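# Transfer 96-well plate from bench spot B1 to nest N1

## Task

Take the 96-well plate from bench position B1 and put it into plate nest N1. It has to rest level and within the nest's locating features, and its well A1 (the cut-off corner) must be at the nest corner labelled A1. Releasing it a few millimetres above N1 is acceptable, but a much higher drop there counts as failure. The plate must stay in place on its own, not because the gripper is holding it. Finish by opening the gripper and moving the hand away.

## Robot and tools

ROBOT. One 7-joint xArm7 arm carries a two-finger bio gripper. The fingers project sideways from the wrist flange: when the flange points straight down they are level, and rolling the wrist turns them about the vertical. In the gripper's own frame the fingers point along +x and close along y. The reported hand point (end_effector_position, link pinch) sits between the finger pads, roughly 2 cm short of the tips.

FRAME. All poses use the scene frame. Its origin is on the table surface directly under the arm base, +z is up, and +y is to your left when facing +x. The base may be slightly tilted. The printed hand position can be wrong, increasingly so at long reach, so check against the cameras.

execute_actions. Argument "actions" is a list with zero or one item, plus optional "pictures" (boolean). An empty list only reports the state, with images. A motion item is {"rows": [...], "steps": n}: 1 to 15 rows, n from 7 to 15 (default 15), each step 1/30 s; row k is used on step k and the final row repeats. Each row is one list of 8 numbers for the single arm: x, y, z (absolute target for the pinch point, metres, scene frame), qw, qx, qy, qz (absolute target orientation, w first, scene frame), opening (-1 to +1; +1 = 0.150 m fully open, -1 = closed, still 0.071 m between pads). Put the intended quaternion in every row instead of copying the last reported one, which drifts. A wait item is {"steps": n} with n up to 300, counted from the previous result, so your reply time is included. A call is rejected, sending nothing, if a target lies over 0.6 m from the last reported position along any gripper axis.

Per-step limits: each commanded pose is clipped to at most 70 mm and 16 degrees from the measured pose; position wins over orientation when both cannot be met. After an action the arm only continues to the last clipped pose, so far targets need several actions; compare the result pose and send the remainder. Each result is captured 7 steps before the action ends; those steps run while you reply.

move. Argument "target": one 8-number row, same layout as above, an absolute pose in the scene frame. "speed": 0.002 to 0.5 m/s (default 0.25); rotation is capped at twice that value in rad/s. It drives a straight path lasting 0.5 to 10 s (longer paths stop early), turning the short way. The opening is applied at the start. It ignores obstacles; the hand can lag, wander and overshoot the speed, especially with the arm stretched. The "move:" line reports the ending (done, off_target, moving, held, fault), the distance from target, and limits: paced means the pose was clipped, held means a safety check blocked some steps, after which the arm may jump faster than requested.

wait. Argument "seconds", 0 to 10; the robot gets no new command.

zoom_image. "camera" is cam_high, cam_low or cam_wrist (each 896x504); "region" is [x0, y0, x1, y1] in pixels from the top-left, at most 504x504.

read_manual gives only licence texts. finished_scene takes "scene" (integer), ends that scene irreversibly and tells you if the goal was met. Answering without any tool call ends all remaining work.

RESULT LINES. The state line gives hand position, quaternion and linear/angular velocities. Joint positions/velocities list waist, shoulder, upper arm roll, elbow, forearm roll, wrist pitch, wrist roll (rad), then pad gap (m). grip_measured is the measured opening on the command scale, possibly offset by a constant up to about 0.025. "pose unreachable" and HELD mark steps the clearance check altered or blocked (the base mount counts as arm). "Hand target" appears only when no steps are pending and shows where the controller is heading.

GRASPING. To keep holding, command an opening at least 0.04 below grip_measured. Pads push about 20 N each; a rapid close squeezes harder and may spring open.

FAULTS. If a joint's contact torque reaches its limit (waist and shoulder 43.5 N m; upper arm roll, elbow, forearm roll 26.1; wrist pitch and wrist roll 17.4; the held load counts), the arm halts, backs off, freezes 10 s and drops the rest of the call. Holding loads heats motors: a MOTOR HOT warning from 65 °C, brakes at 80 °C (OVER-TEMPERATURE FAULT). Avoid both.

SUGGESTED ORDER. Look first; find B1, the plate, its cut-off corner (A1), N1 and its A1 mark, zooming as needed. Point the flange down, roll the fingers to straddle the plate's short or long edges, descend open, close, and lift. Carry it clear of obstacles, turn so A1 matches the nest mark, lower slowly until the plate is only millimetres above the locators, open, rise away, then confirm with a look before finishing.

AVOID. Anything leaving the table, dropping the plate from height, fast or hard contact, and targets set well beyond a contact point (they press harder). Loose objects may occasionally be nudged by outside pushes; recheck positions.

Each tool is called in YAML: its name, and indented under it one key for each argument.

## Session

execute_actions:
  actions: []

Scene clock: 0.00 s of 8400.00 s.
end_effector_position=(+0.0961, +0.1750, +0.2445) grip_measured=+1.00 end_effector_quat_wxyz=(+0.662, +0.215, -0.139, -0.704) end_effector_velocity=(+0.000, +0.000, +0.000) end_effector_angular_velocity=(-0.000, -0.002, +0.002)
Joint positions: [ 0.238 -1.451  1.905  0.335  0.825  0.52   3.048  0.15 ]
Joint velocities: [ 0.001 -0.001  0.     0.    -0.001  0.    -0.001  0.   ]
Hand target: +0.096, +0.175, +0.245; +0.662, +0.215, -0.139, -0.704

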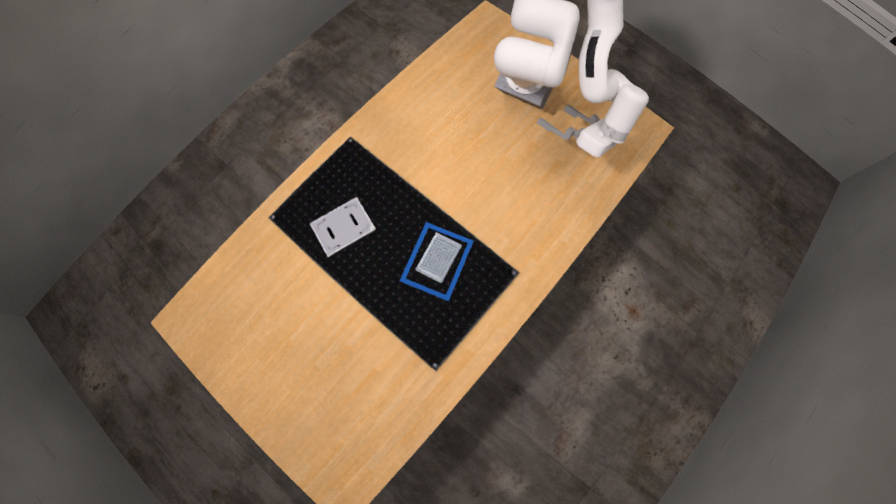

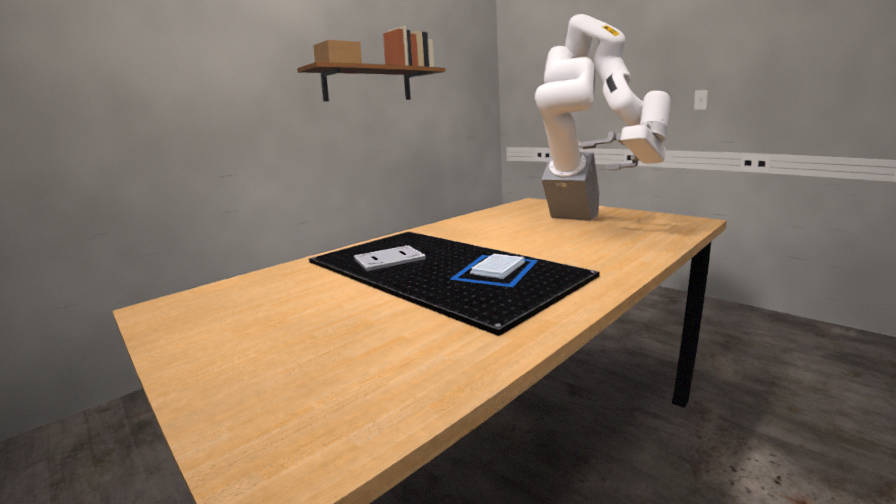

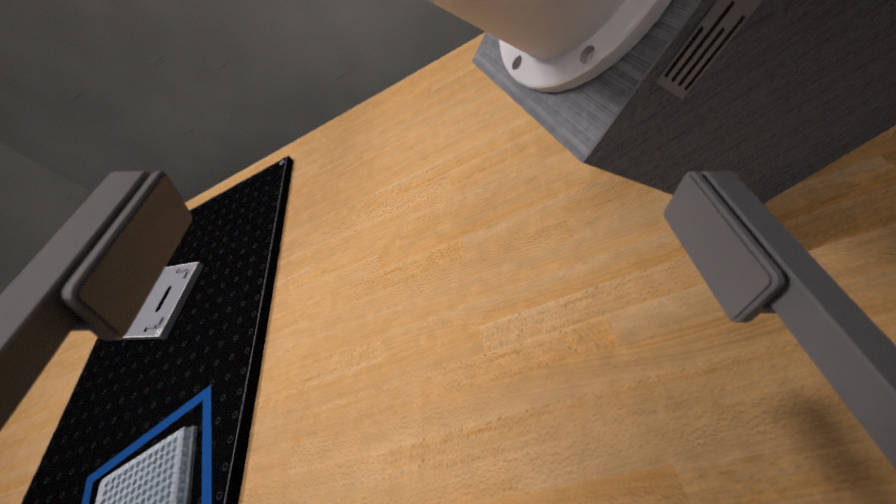

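zoom_image:
  camera: "cam_high"
  region: [260, 130, 530, 380]

move:
  target: [0.35, 0.0, 0.3, 1, 0, 0, 0, 1]

Region (260, 130, 530, 380) of cam_high's 896x504 image, scaled by 1.867, with more detail than that image has; it fills the top 467 rows of this view, and the rest is white.

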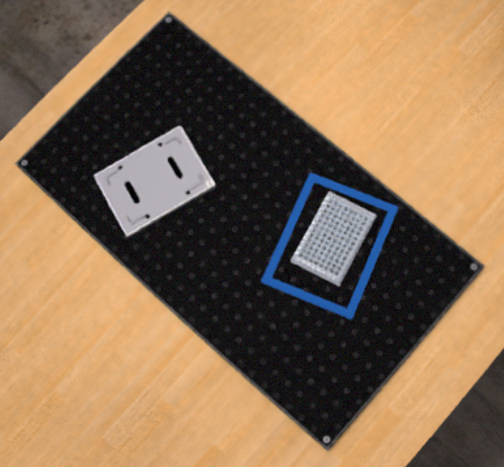

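Scene clock: 4.23 s of 8400.00 s.
end_effector_position=(+0.1137, +0.1629, +0.2482) grip_measured=+1.00 end_effector_quat_wxyz=(+0.704, +0.205, -0.133, -0.666) end_effector_velocity=(-0.000, +0.000, +0.000) end_effector_angular_velocity=(+0.000, +0.000, +0.000)
Joint positions: [ 0.257 -1.382  1.918  0.281  0.833  0.45   2.943  0.15 ]
Joint velocities: [ 0.  0. -0. -0. -0. -0. -0.  0.]
Hand target: +0.114, +0.163, +0.248; +0.704, +0.205, -0.133, -0.666
Off the commanded pose: 0.292 m, 90 deg; position and orientation clipped at the last step of the last action.
Kept back: nothing.
move: held; limits=paced,held; held on 99 of 111 steps, including the last
pose unreachable: on one or more control steps of this call an arm could not follow its commanded pose, so it was not sent that pose on those steps. On the call's last step it was still not sent that pose. It may still have moved: this result reports where it is.
cause: the commanded pose would bring two parts of the arm too close to each other (joints 3 (upper arm roll) to 5 (forearm roll) lie between them).

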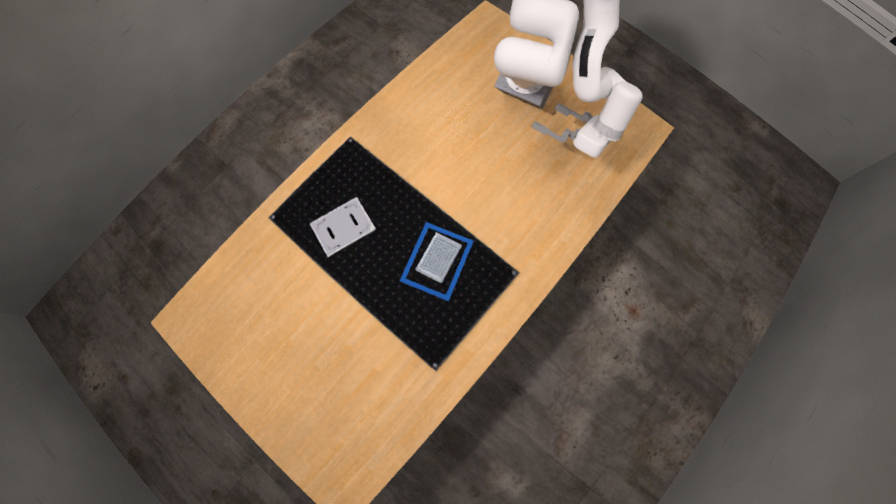

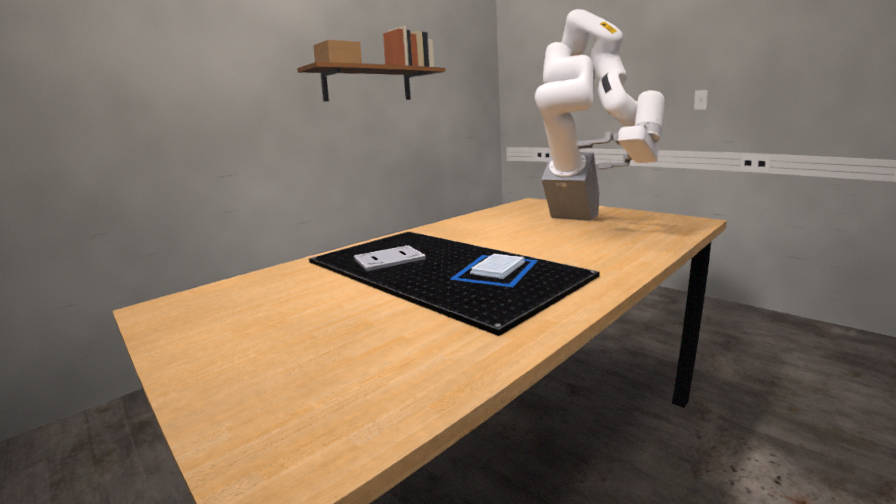

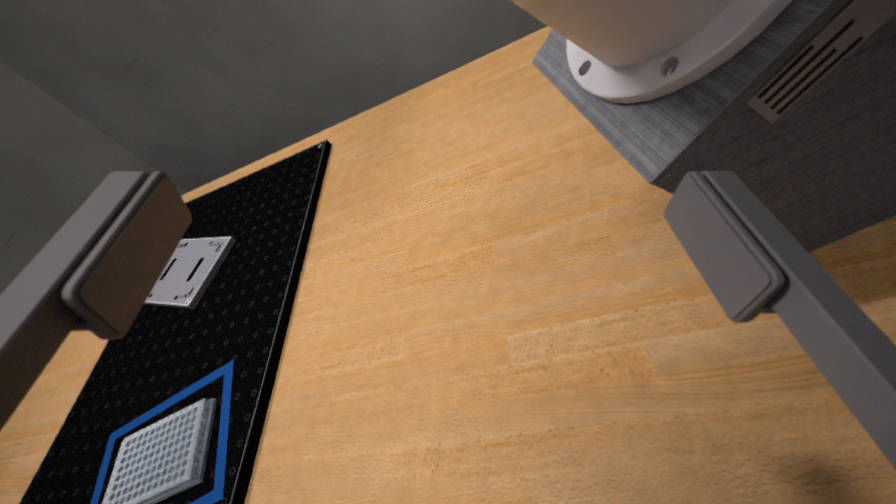

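Extend the arm first, keeping orientation.

move:
  target: [0.35, 0.25, 0.3, 0.707, 0, 0, -0.707, 1]

move:
  target: [0.45, 0.05, 0.3, 1, 0, 0, 0, 1]

Scene clock: 6.03 s of 8400.00 s.
end_effector_position=(+0.3500, +0.2487, +0.3003) grip_measured=+1.00 end_effector_quat_wxyz=(+0.707, +0.000, -0.002, -0.707) end_effector_velocity=(+0.002, +0.001, +0.000) end_effector_angular_velocity=(-0.001, +0.003, -0.004)
Joint positions: [-0.396 -0.804  1.234  0.722  0.593  0.628  2.193  0.15 ]
Joint velocities: [-0.011  0.005  0.001  0.011 -0.003  0.007  0.001  0.   ]
Hand target: +0.350, +0.249, +0.300; +0.707, -0.000, -0.001, -0.707
Off the commanded pose: 0.001 m, 0 deg.
Kept back: nothing.
move: done

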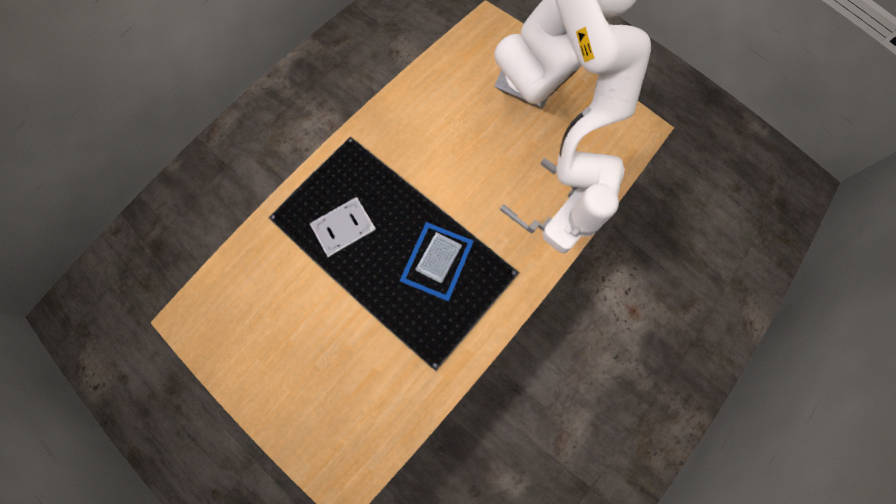

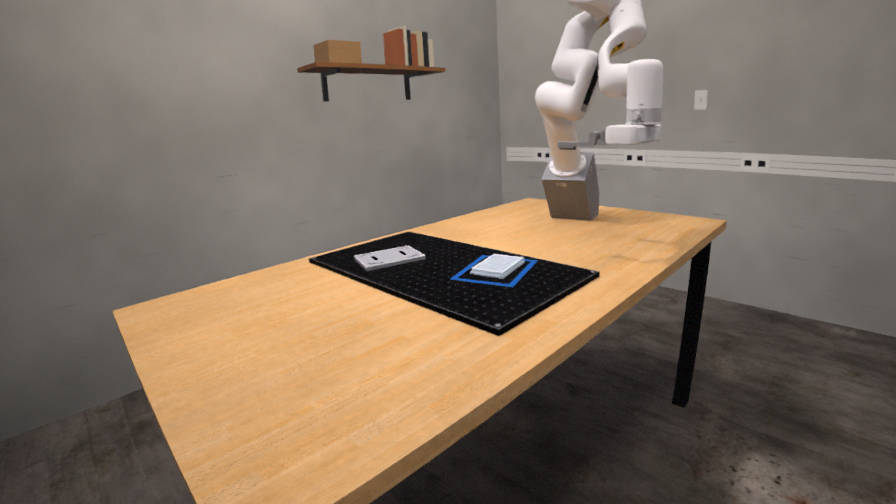

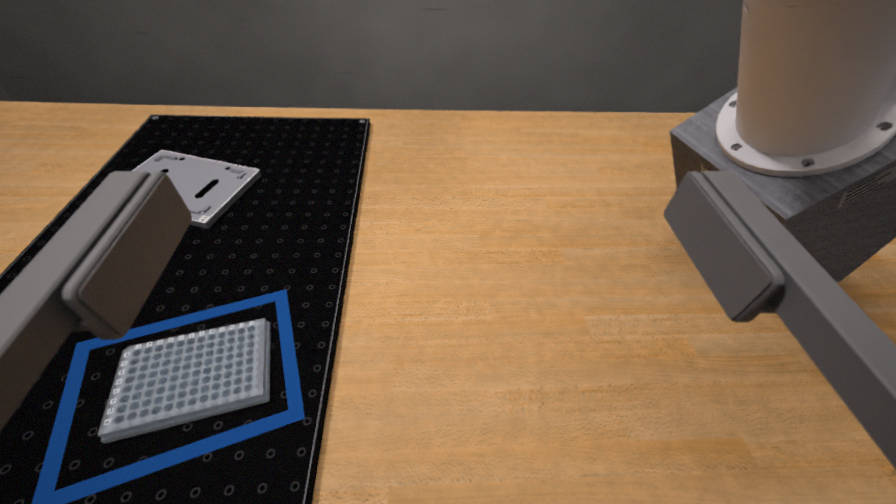

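Scene clock: 9.50 s of 8400.00 s.
end_effector_position=(+0.4256, +0.0942, +0.2999) grip_measured=+1.00 end_effector_quat_wxyz=(+0.985, -0.002, -0.006, -0.174) end_effector_velocity=(-0.000, -0.000, -0.000) end_effector_angular_velocity=(+0.000, +0.000, -0.001)
Joint positions: [ 0.316 -1.37   0.454 -0.118  0.314  0.673  0.847  0.15 ]
Joint velocities: [-0.    -0.    -0.001 -0.    -0.001  0.     0.001  0.   ]
Hand target: +0.426, +0.094, +0.300; +0.985, -0.002, -0.006, -0.174
Off the commanded pose: 0.050 m, 20 deg; orientation clipped at the last step of the last action.
Kept back: nothing.
move: held; limits=paced,held; held on 24 of 104 steps, including the last
pose unreachable: on one or more control steps of this call an arm could not follow its commanded pose, so it was not sent that pose on those steps. On the call's last step it was still not sent that pose. It may still have moved: this result reports where it is.
cause: the commanded pose would bring two parts of the arm too close to each other (joints 2 (shoulder) to 5 (forearm roll) lie between them).

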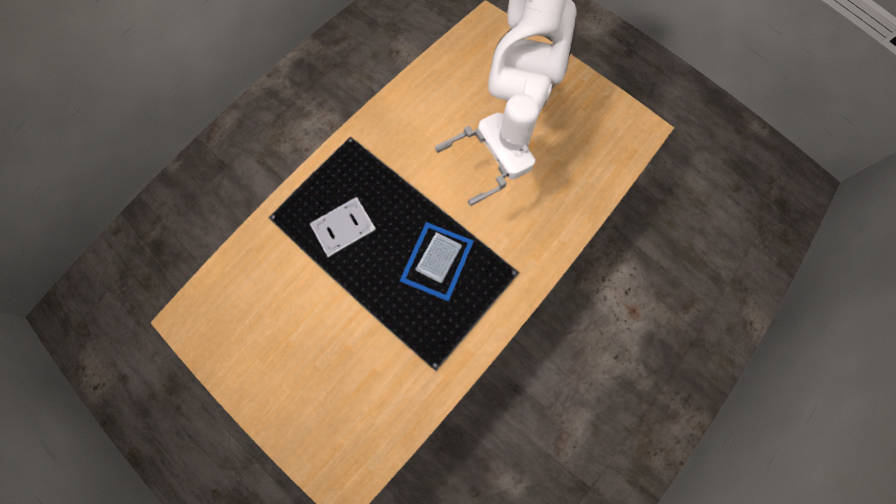

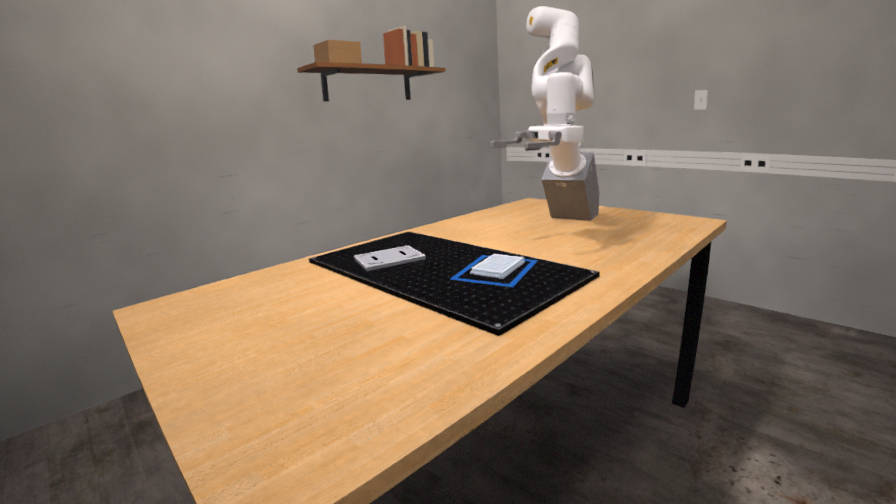

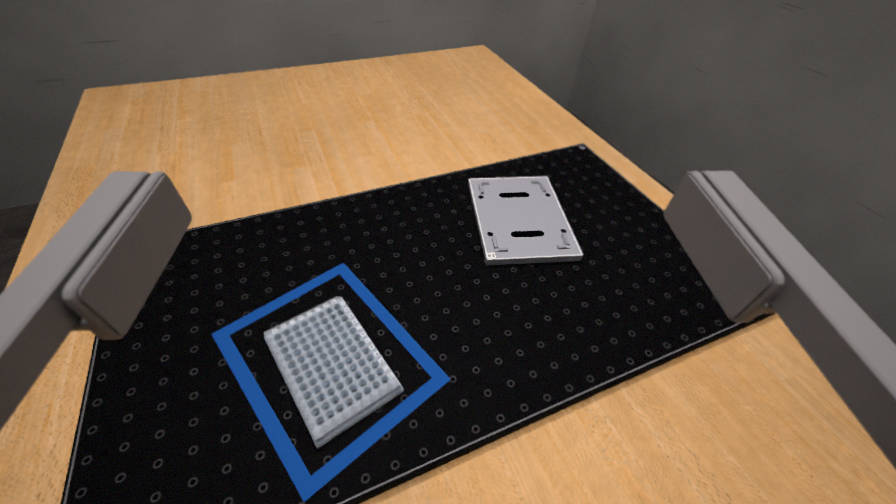

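move:
  target: [0.57, 0.12, 0.15, 0.799, 0, 0, -0.602, 1]

Scene clock: 13.60 s of 8400.00 s.
end_effector_position=(+0.5710, +0.1189, +0.1500) grip_measured=+1.00 end_effector_quat_wxyz=(+0.799, -0.000, +0.000, -0.601) end_effector_velocity=(+0.000, -0.001, +0.000) end_effector_angular_velocity=(-0.011, -0.010, -0.003)
Joint positions: [-0.112  0.123  0.423  0.919 -0.622  0.267  2.283  0.15 ]
Joint velocities: [ 0.012  0.006 -0.016  0.008 -0.047  0.004  0.045  0.   ]
Hand target: +0.571, +0.119, +0.150; +0.799, -0.000, -0.000, -0.601
Off the commanded pose: 0.001 m, 0 deg.
Kept back: nothing.
move: done

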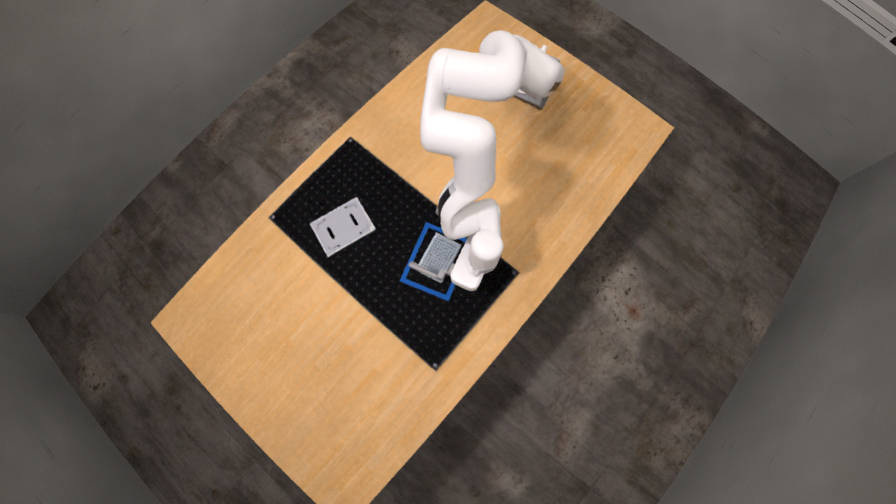

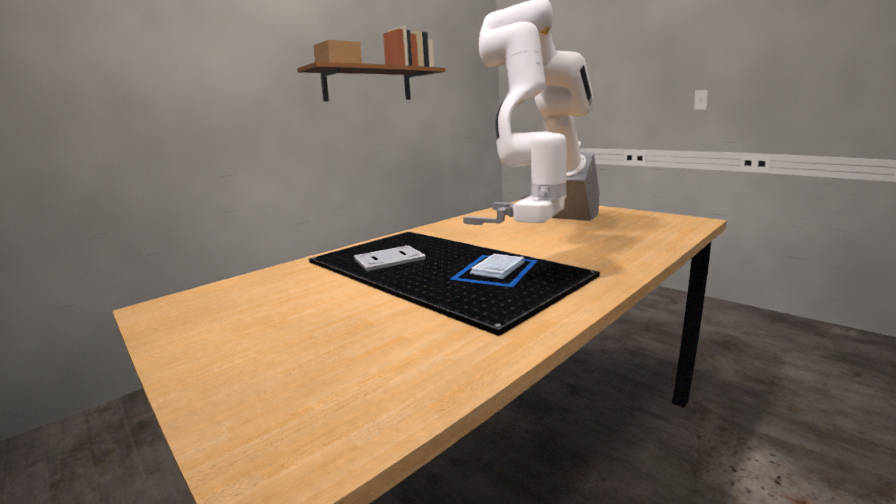

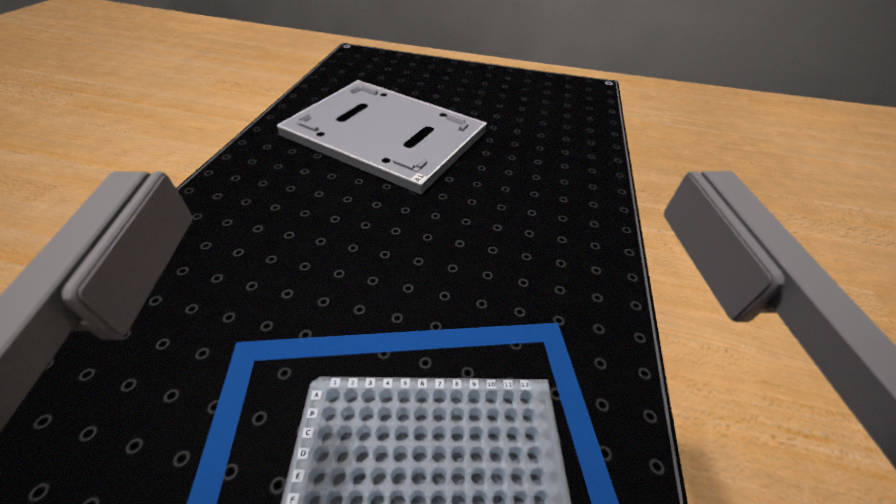

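move:
  target: [0.565, 0.14, 0.06, 0.799, 0, 0, -0.602, 1]
  speed: 0.1

Scene clock: 15.17 s of 8400.00 s.
end_effector_position=(+0.5655, +0.1399, +0.0603) grip_measured=+1.00 end_effector_quat_wxyz=(+0.799, +0.000, +0.000, -0.602) end_effector_velocity=(+0.000, +0.001, -0.002) end_effector_angular_velocity=(-0.001, -0.003, +0.002)
Joint positions: [ 0.052  0.433  0.262  1.144 -0.99   0.231  2.609  0.15 ]
Joint velocities: [ 0.008  0.007 -0.008  0.007 -0.012 -0.001  0.011  0.   ]
Hand target: +0.565, +0.140, +0.060; +0.799, +0.000, +0.000, -0.602
Off the commanded pose: 0.001 m, 0 deg.
Kept back: nothing.
move: done

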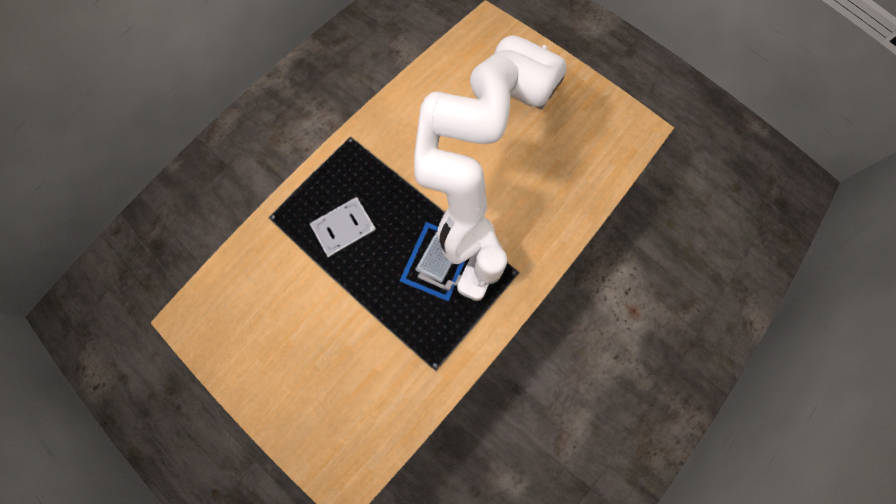

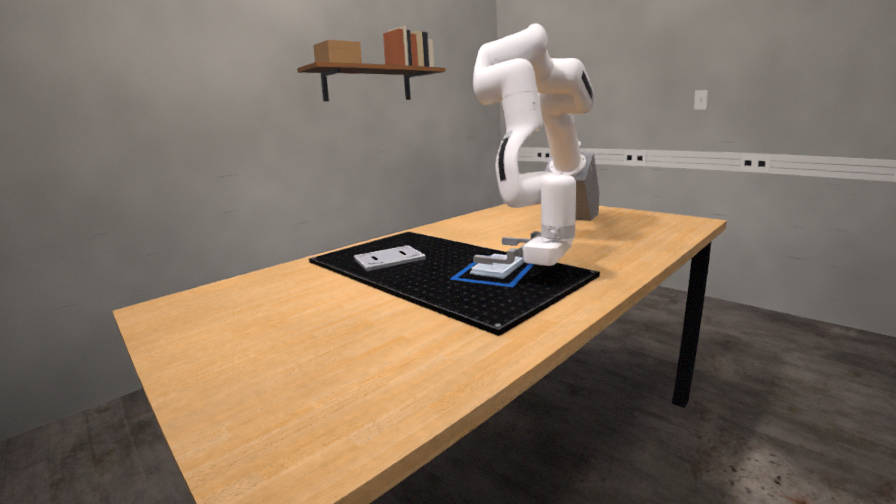

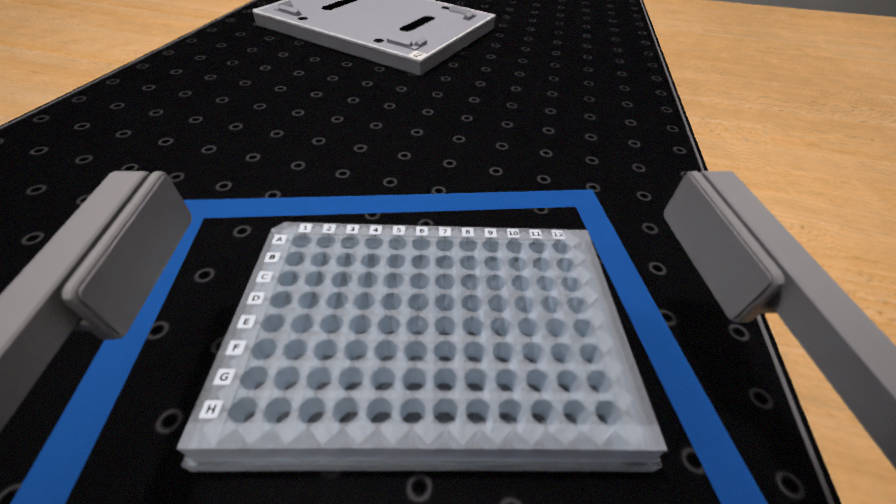

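move:
  target: [0.565, 0.14, 0.027, 0.799, 0, 0, -0.602, 1]
  speed: 0.04

Scene clock: 17.47 s of 8400.00 s.
end_effector_position=(+0.5652, +0.1401, +0.0272) grip_measured=+1.00 end_effector_quat_wxyz=(+0.799, +0.000, +0.000, -0.602) end_effector_velocity=(-0.000, -0.001, -0.002) end_effector_angular_velocity=(-0.001, +0.000, -0.002)
Joint positions: [ 0.091  0.538  0.211  1.229 -1.054  0.21   2.662  0.15 ]
Joint velocities: [ 0.001  0.005 -0.002  0.004 -0.003 -0.001  0.003  0.   ]
Hand target: +0.565, +0.140, +0.027; +0.799, -0.000, +0.000, -0.602
Off the commanded pose: 0.000 m, 0 deg.
Kept back: nothing.
move: done

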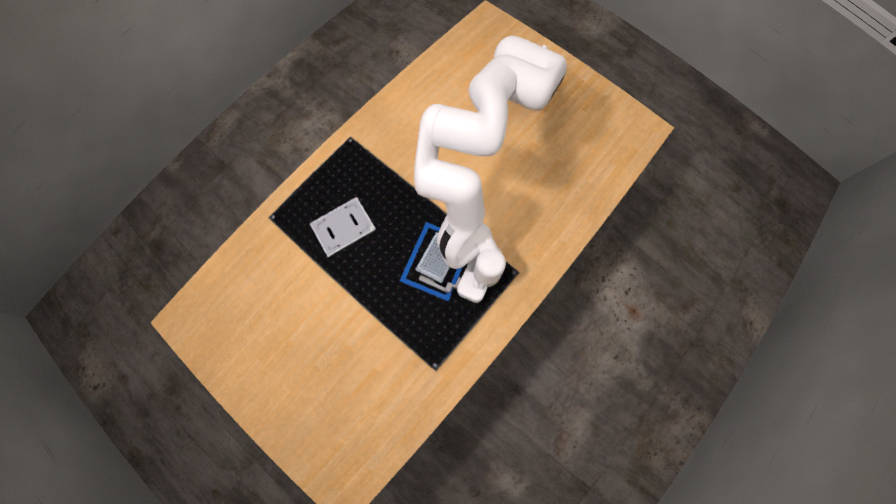

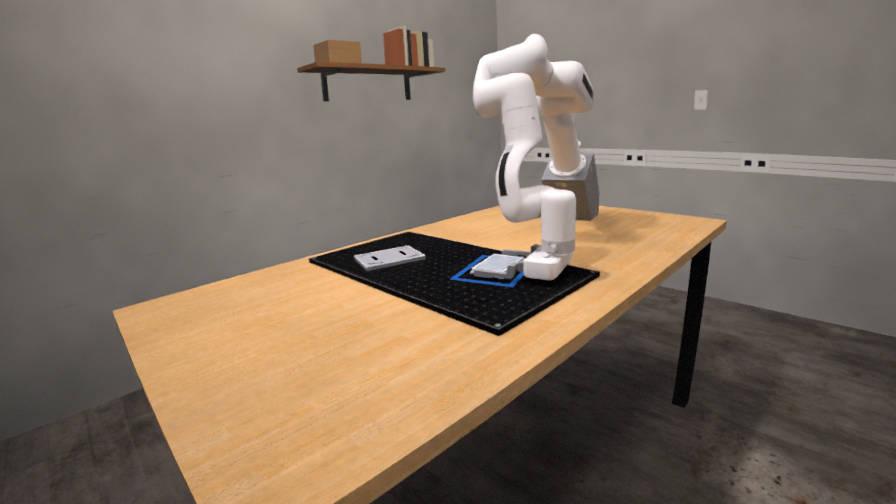

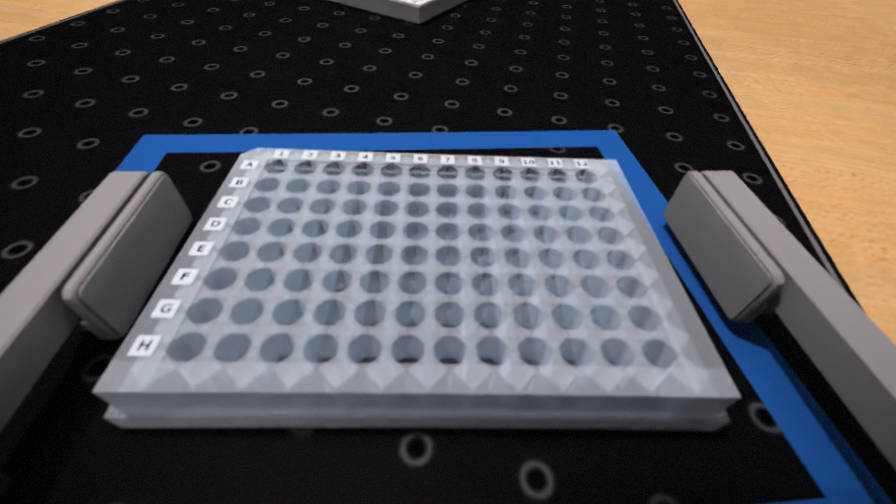

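move:
  target: [0.567, 0.133, 0.027, 0.799, 0, 0, -0.602, 1]
  speed: 0.03

move:
  target: [0.567, 0.133, 0.027, 0.799, 0, 0, -0.602, 0.3]
  speed: 0.03

move:
  target: [0.6, 0.1, 0.15, 0.799, 0, 0, -0.602, 0.3]
  speed: 0.1

Scene clock: 18.47 s of 8400.00 s.
end_effector_position=(+0.5670, +0.1331, +0.0270) grip_measured=+1.00 end_effector_quat_wxyz=(+0.799, -0.000, -0.000, -0.602) end_effector_velocity=(-0.000, +0.001, +0.000) end_effector_angular_velocity=(+0.004, +0.001, +0.003)
Joint positions: [ 0.077  0.535  0.21   1.222 -1.053  0.2    2.65   0.15 ]
Joint velocities: [-0.001 -0.001  0.003 -0.002  0.001 -0.002 -0.003  0.   ]
Hand target: +0.567, +0.133, +0.027; +0.799, -0.000, -0.000, -0.602
Off the commanded pose: 0.000 m, 0 deg.
Kept back: nothing.
move: done

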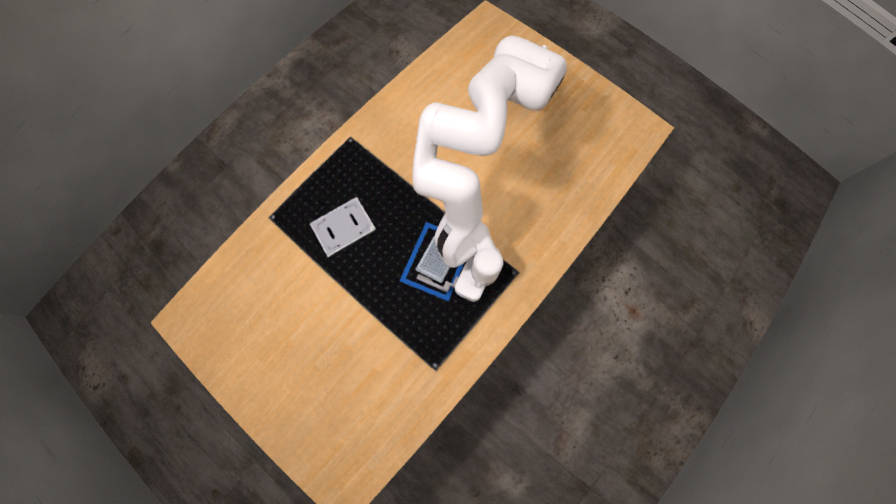

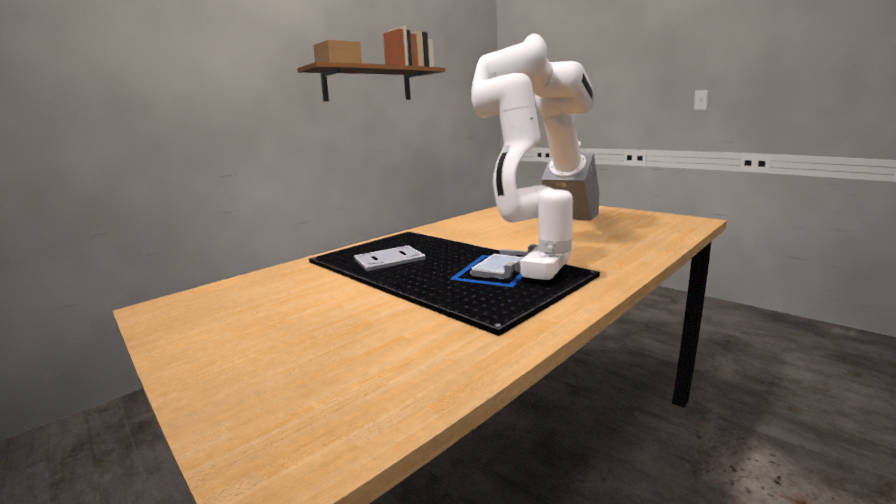

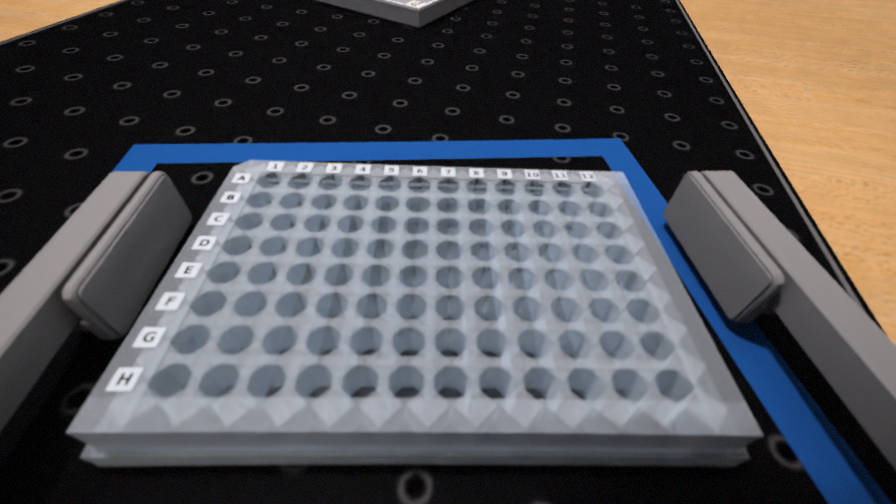

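Scene clock: 19.17 s of 8400.00 s.
end_effector_position=(+0.5670, +0.1330, +0.0270) grip_measured=+0.45 end_effector_quat_wxyz=(+0.799, +0.000, +0.000, -0.602) end_effector_velocity=(+0.000, +0.001, +0.000) end_effector_angular_velocity=(+0.001, -0.000, +0.002)
Joint positions: [ 0.077  0.535  0.21   1.222 -1.052  0.2    2.65   0.128]
Joint velocities: [ 0.    -0.     0.001  0.    -0.     0.    -0.001  0.   ]
Hand target: +0.567, +0.133, +0.027; +0.799, -0.000, -0.000, -0.602
Off the commanded pose: 0.000 m, 0 deg.
Kept back: nothing.
move: done

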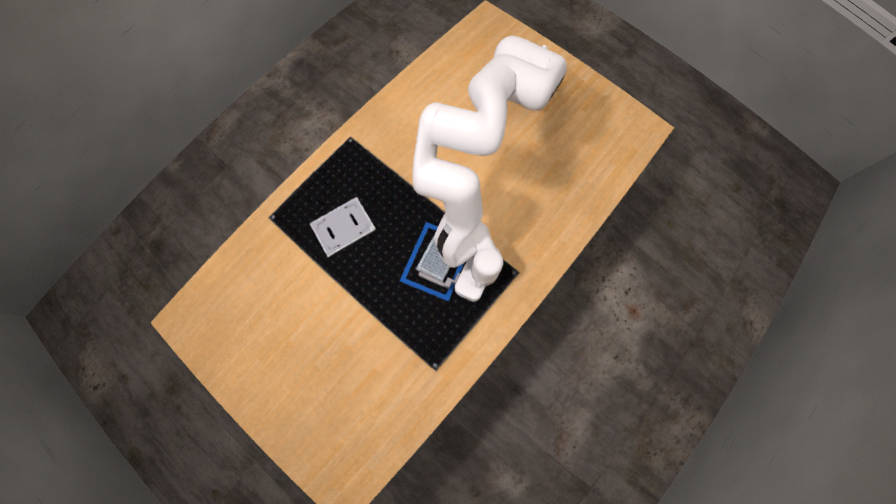

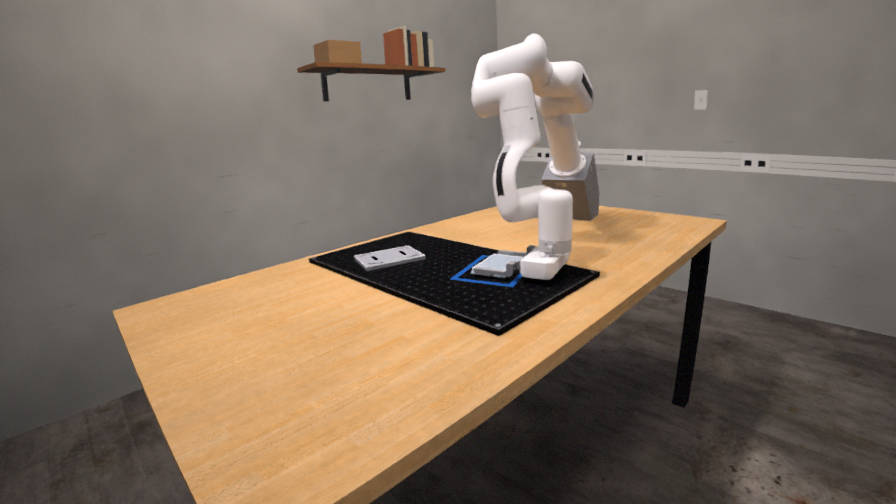

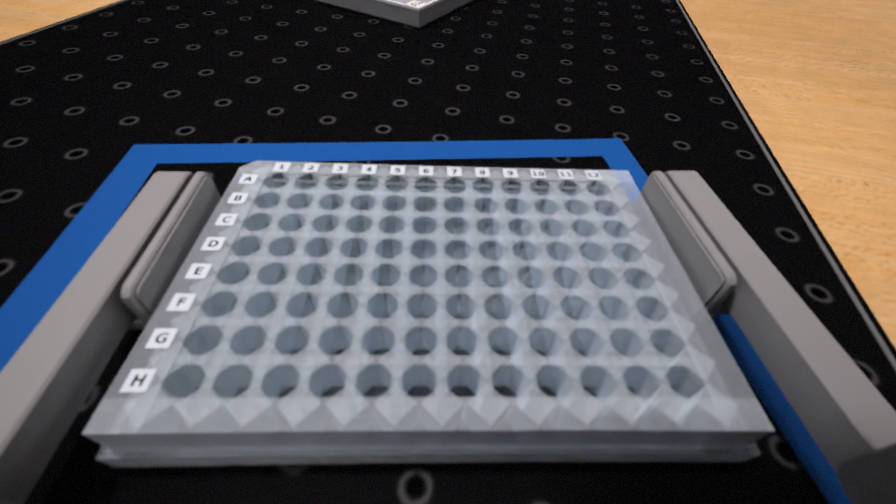

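Scene clock: 20.87 s of 8400.00 s.
end_effector_position=(+0.5994, +0.1000, +0.1498) grip_measured=+0.45 end_effector_quat_wxyz=(+0.799, -0.000, -0.001, -0.602) end_effector_velocity=(+0.001, -0.001, +0.002) end_effector_angular_velocity=(+0.005, +0.008, +0.001)
Joint positions: [-0.207  0.146  0.475  0.972 -0.539  0.287  2.153  0.128]
Joint velocities: [-0.016 -0.01   0.017 -0.006  0.045  0.004 -0.042  0.   ]
Hand target: +0.600, +0.100, +0.150; +0.799, -0.000, -0.001, -0.602
Off the commanded pose: 0.001 m, 0 deg.
Kept back: nothing.
move: done

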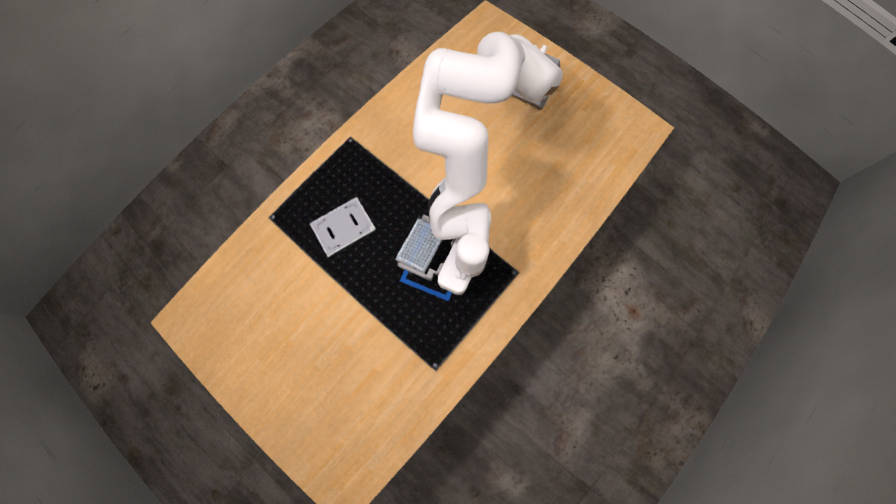

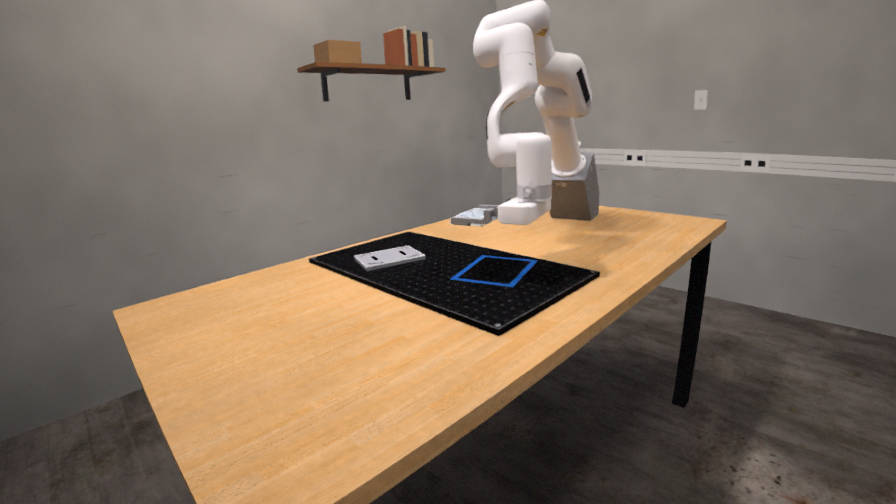

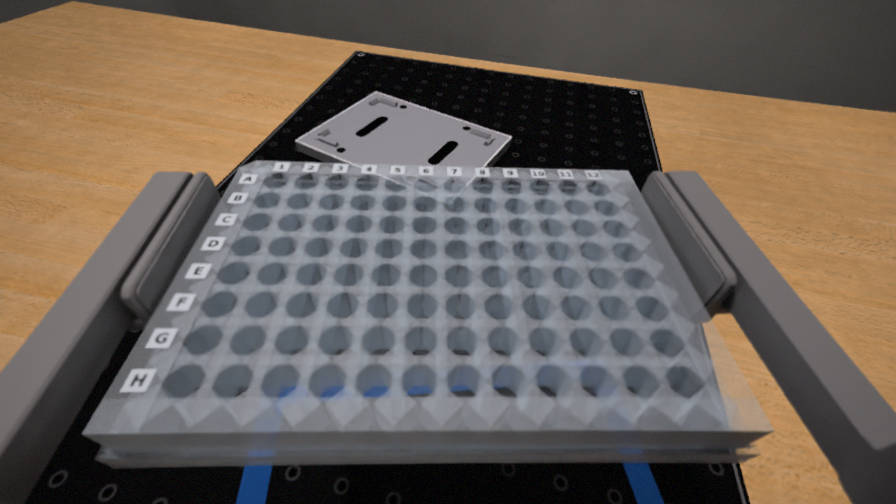

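move:
  target: [0.69, -0.13, 0.12, 0.819, 0, 0, 0.574, 0.3]
  speed: 0.2

Scene clock: 27.83 s of 8400.00 s.
end_effector_position=(+0.6872, -0.1301, +0.1188) grip_measured=+0.45 end_effector_quat_wxyz=(+0.819, -0.001, +0.003, +0.574) end_effector_velocity=(+0.000, -0.002, +0.000) end_effector_angular_velocity=(+0.001, +0.001, +0.004)
Joint positions: [-1.514  1.125  1.276  1.561 -0.974  0.722 -1.219  0.128]
Joint velocities: [ 0.003  0.005  0.001  0.01   0.003  0.006 -0.011  0.   ]
Hand target: +0.687, -0.130, +0.119; +0.819, -0.001, +0.003, +0.574
Off the commanded pose: 0.003 m, 0 deg.
Kept back: nothing.
move: done

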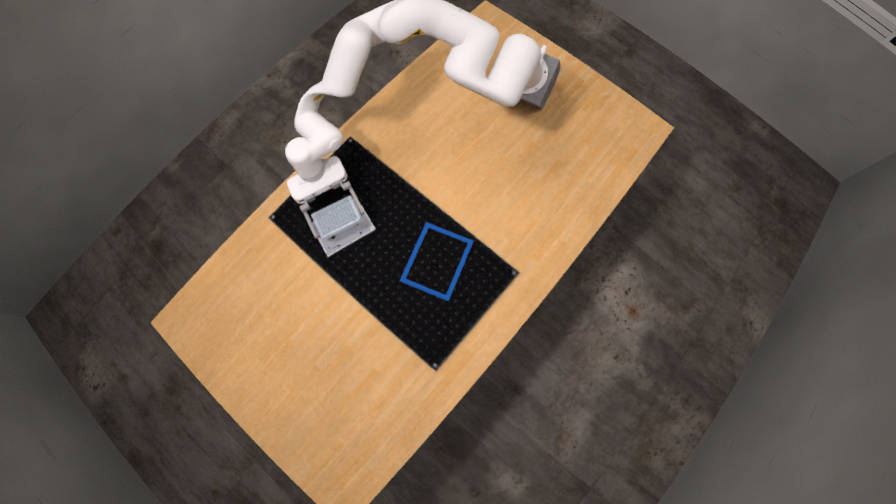

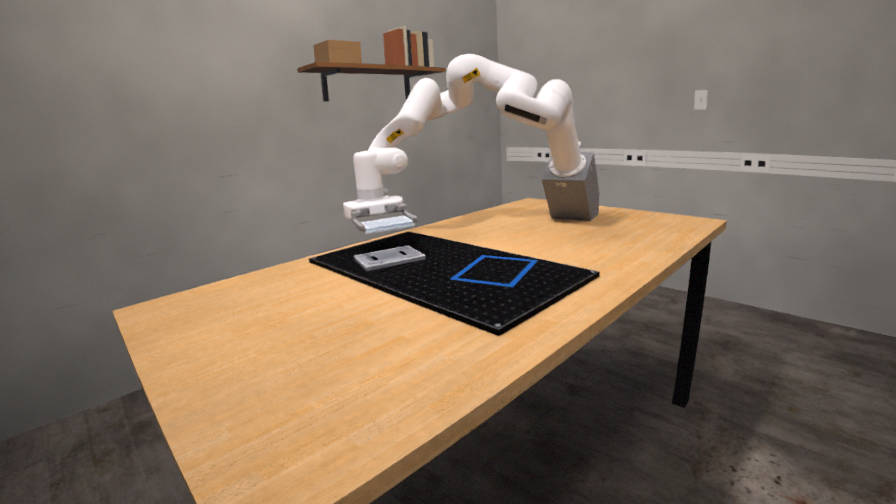

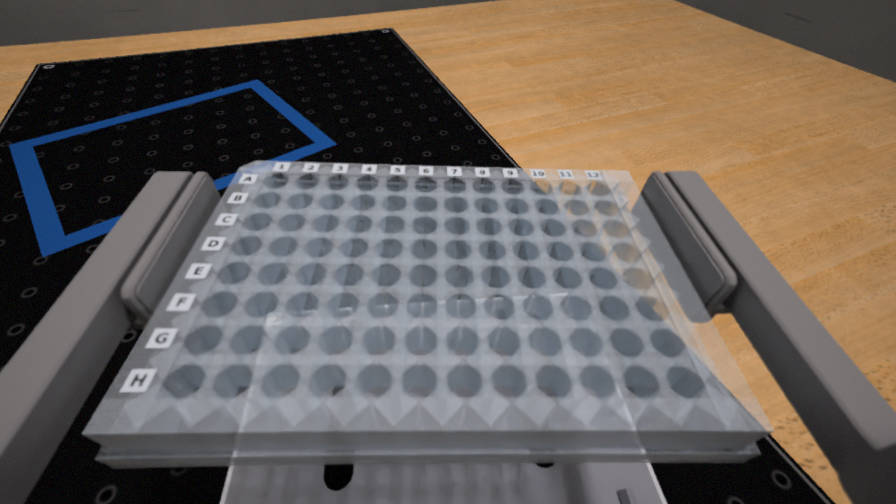

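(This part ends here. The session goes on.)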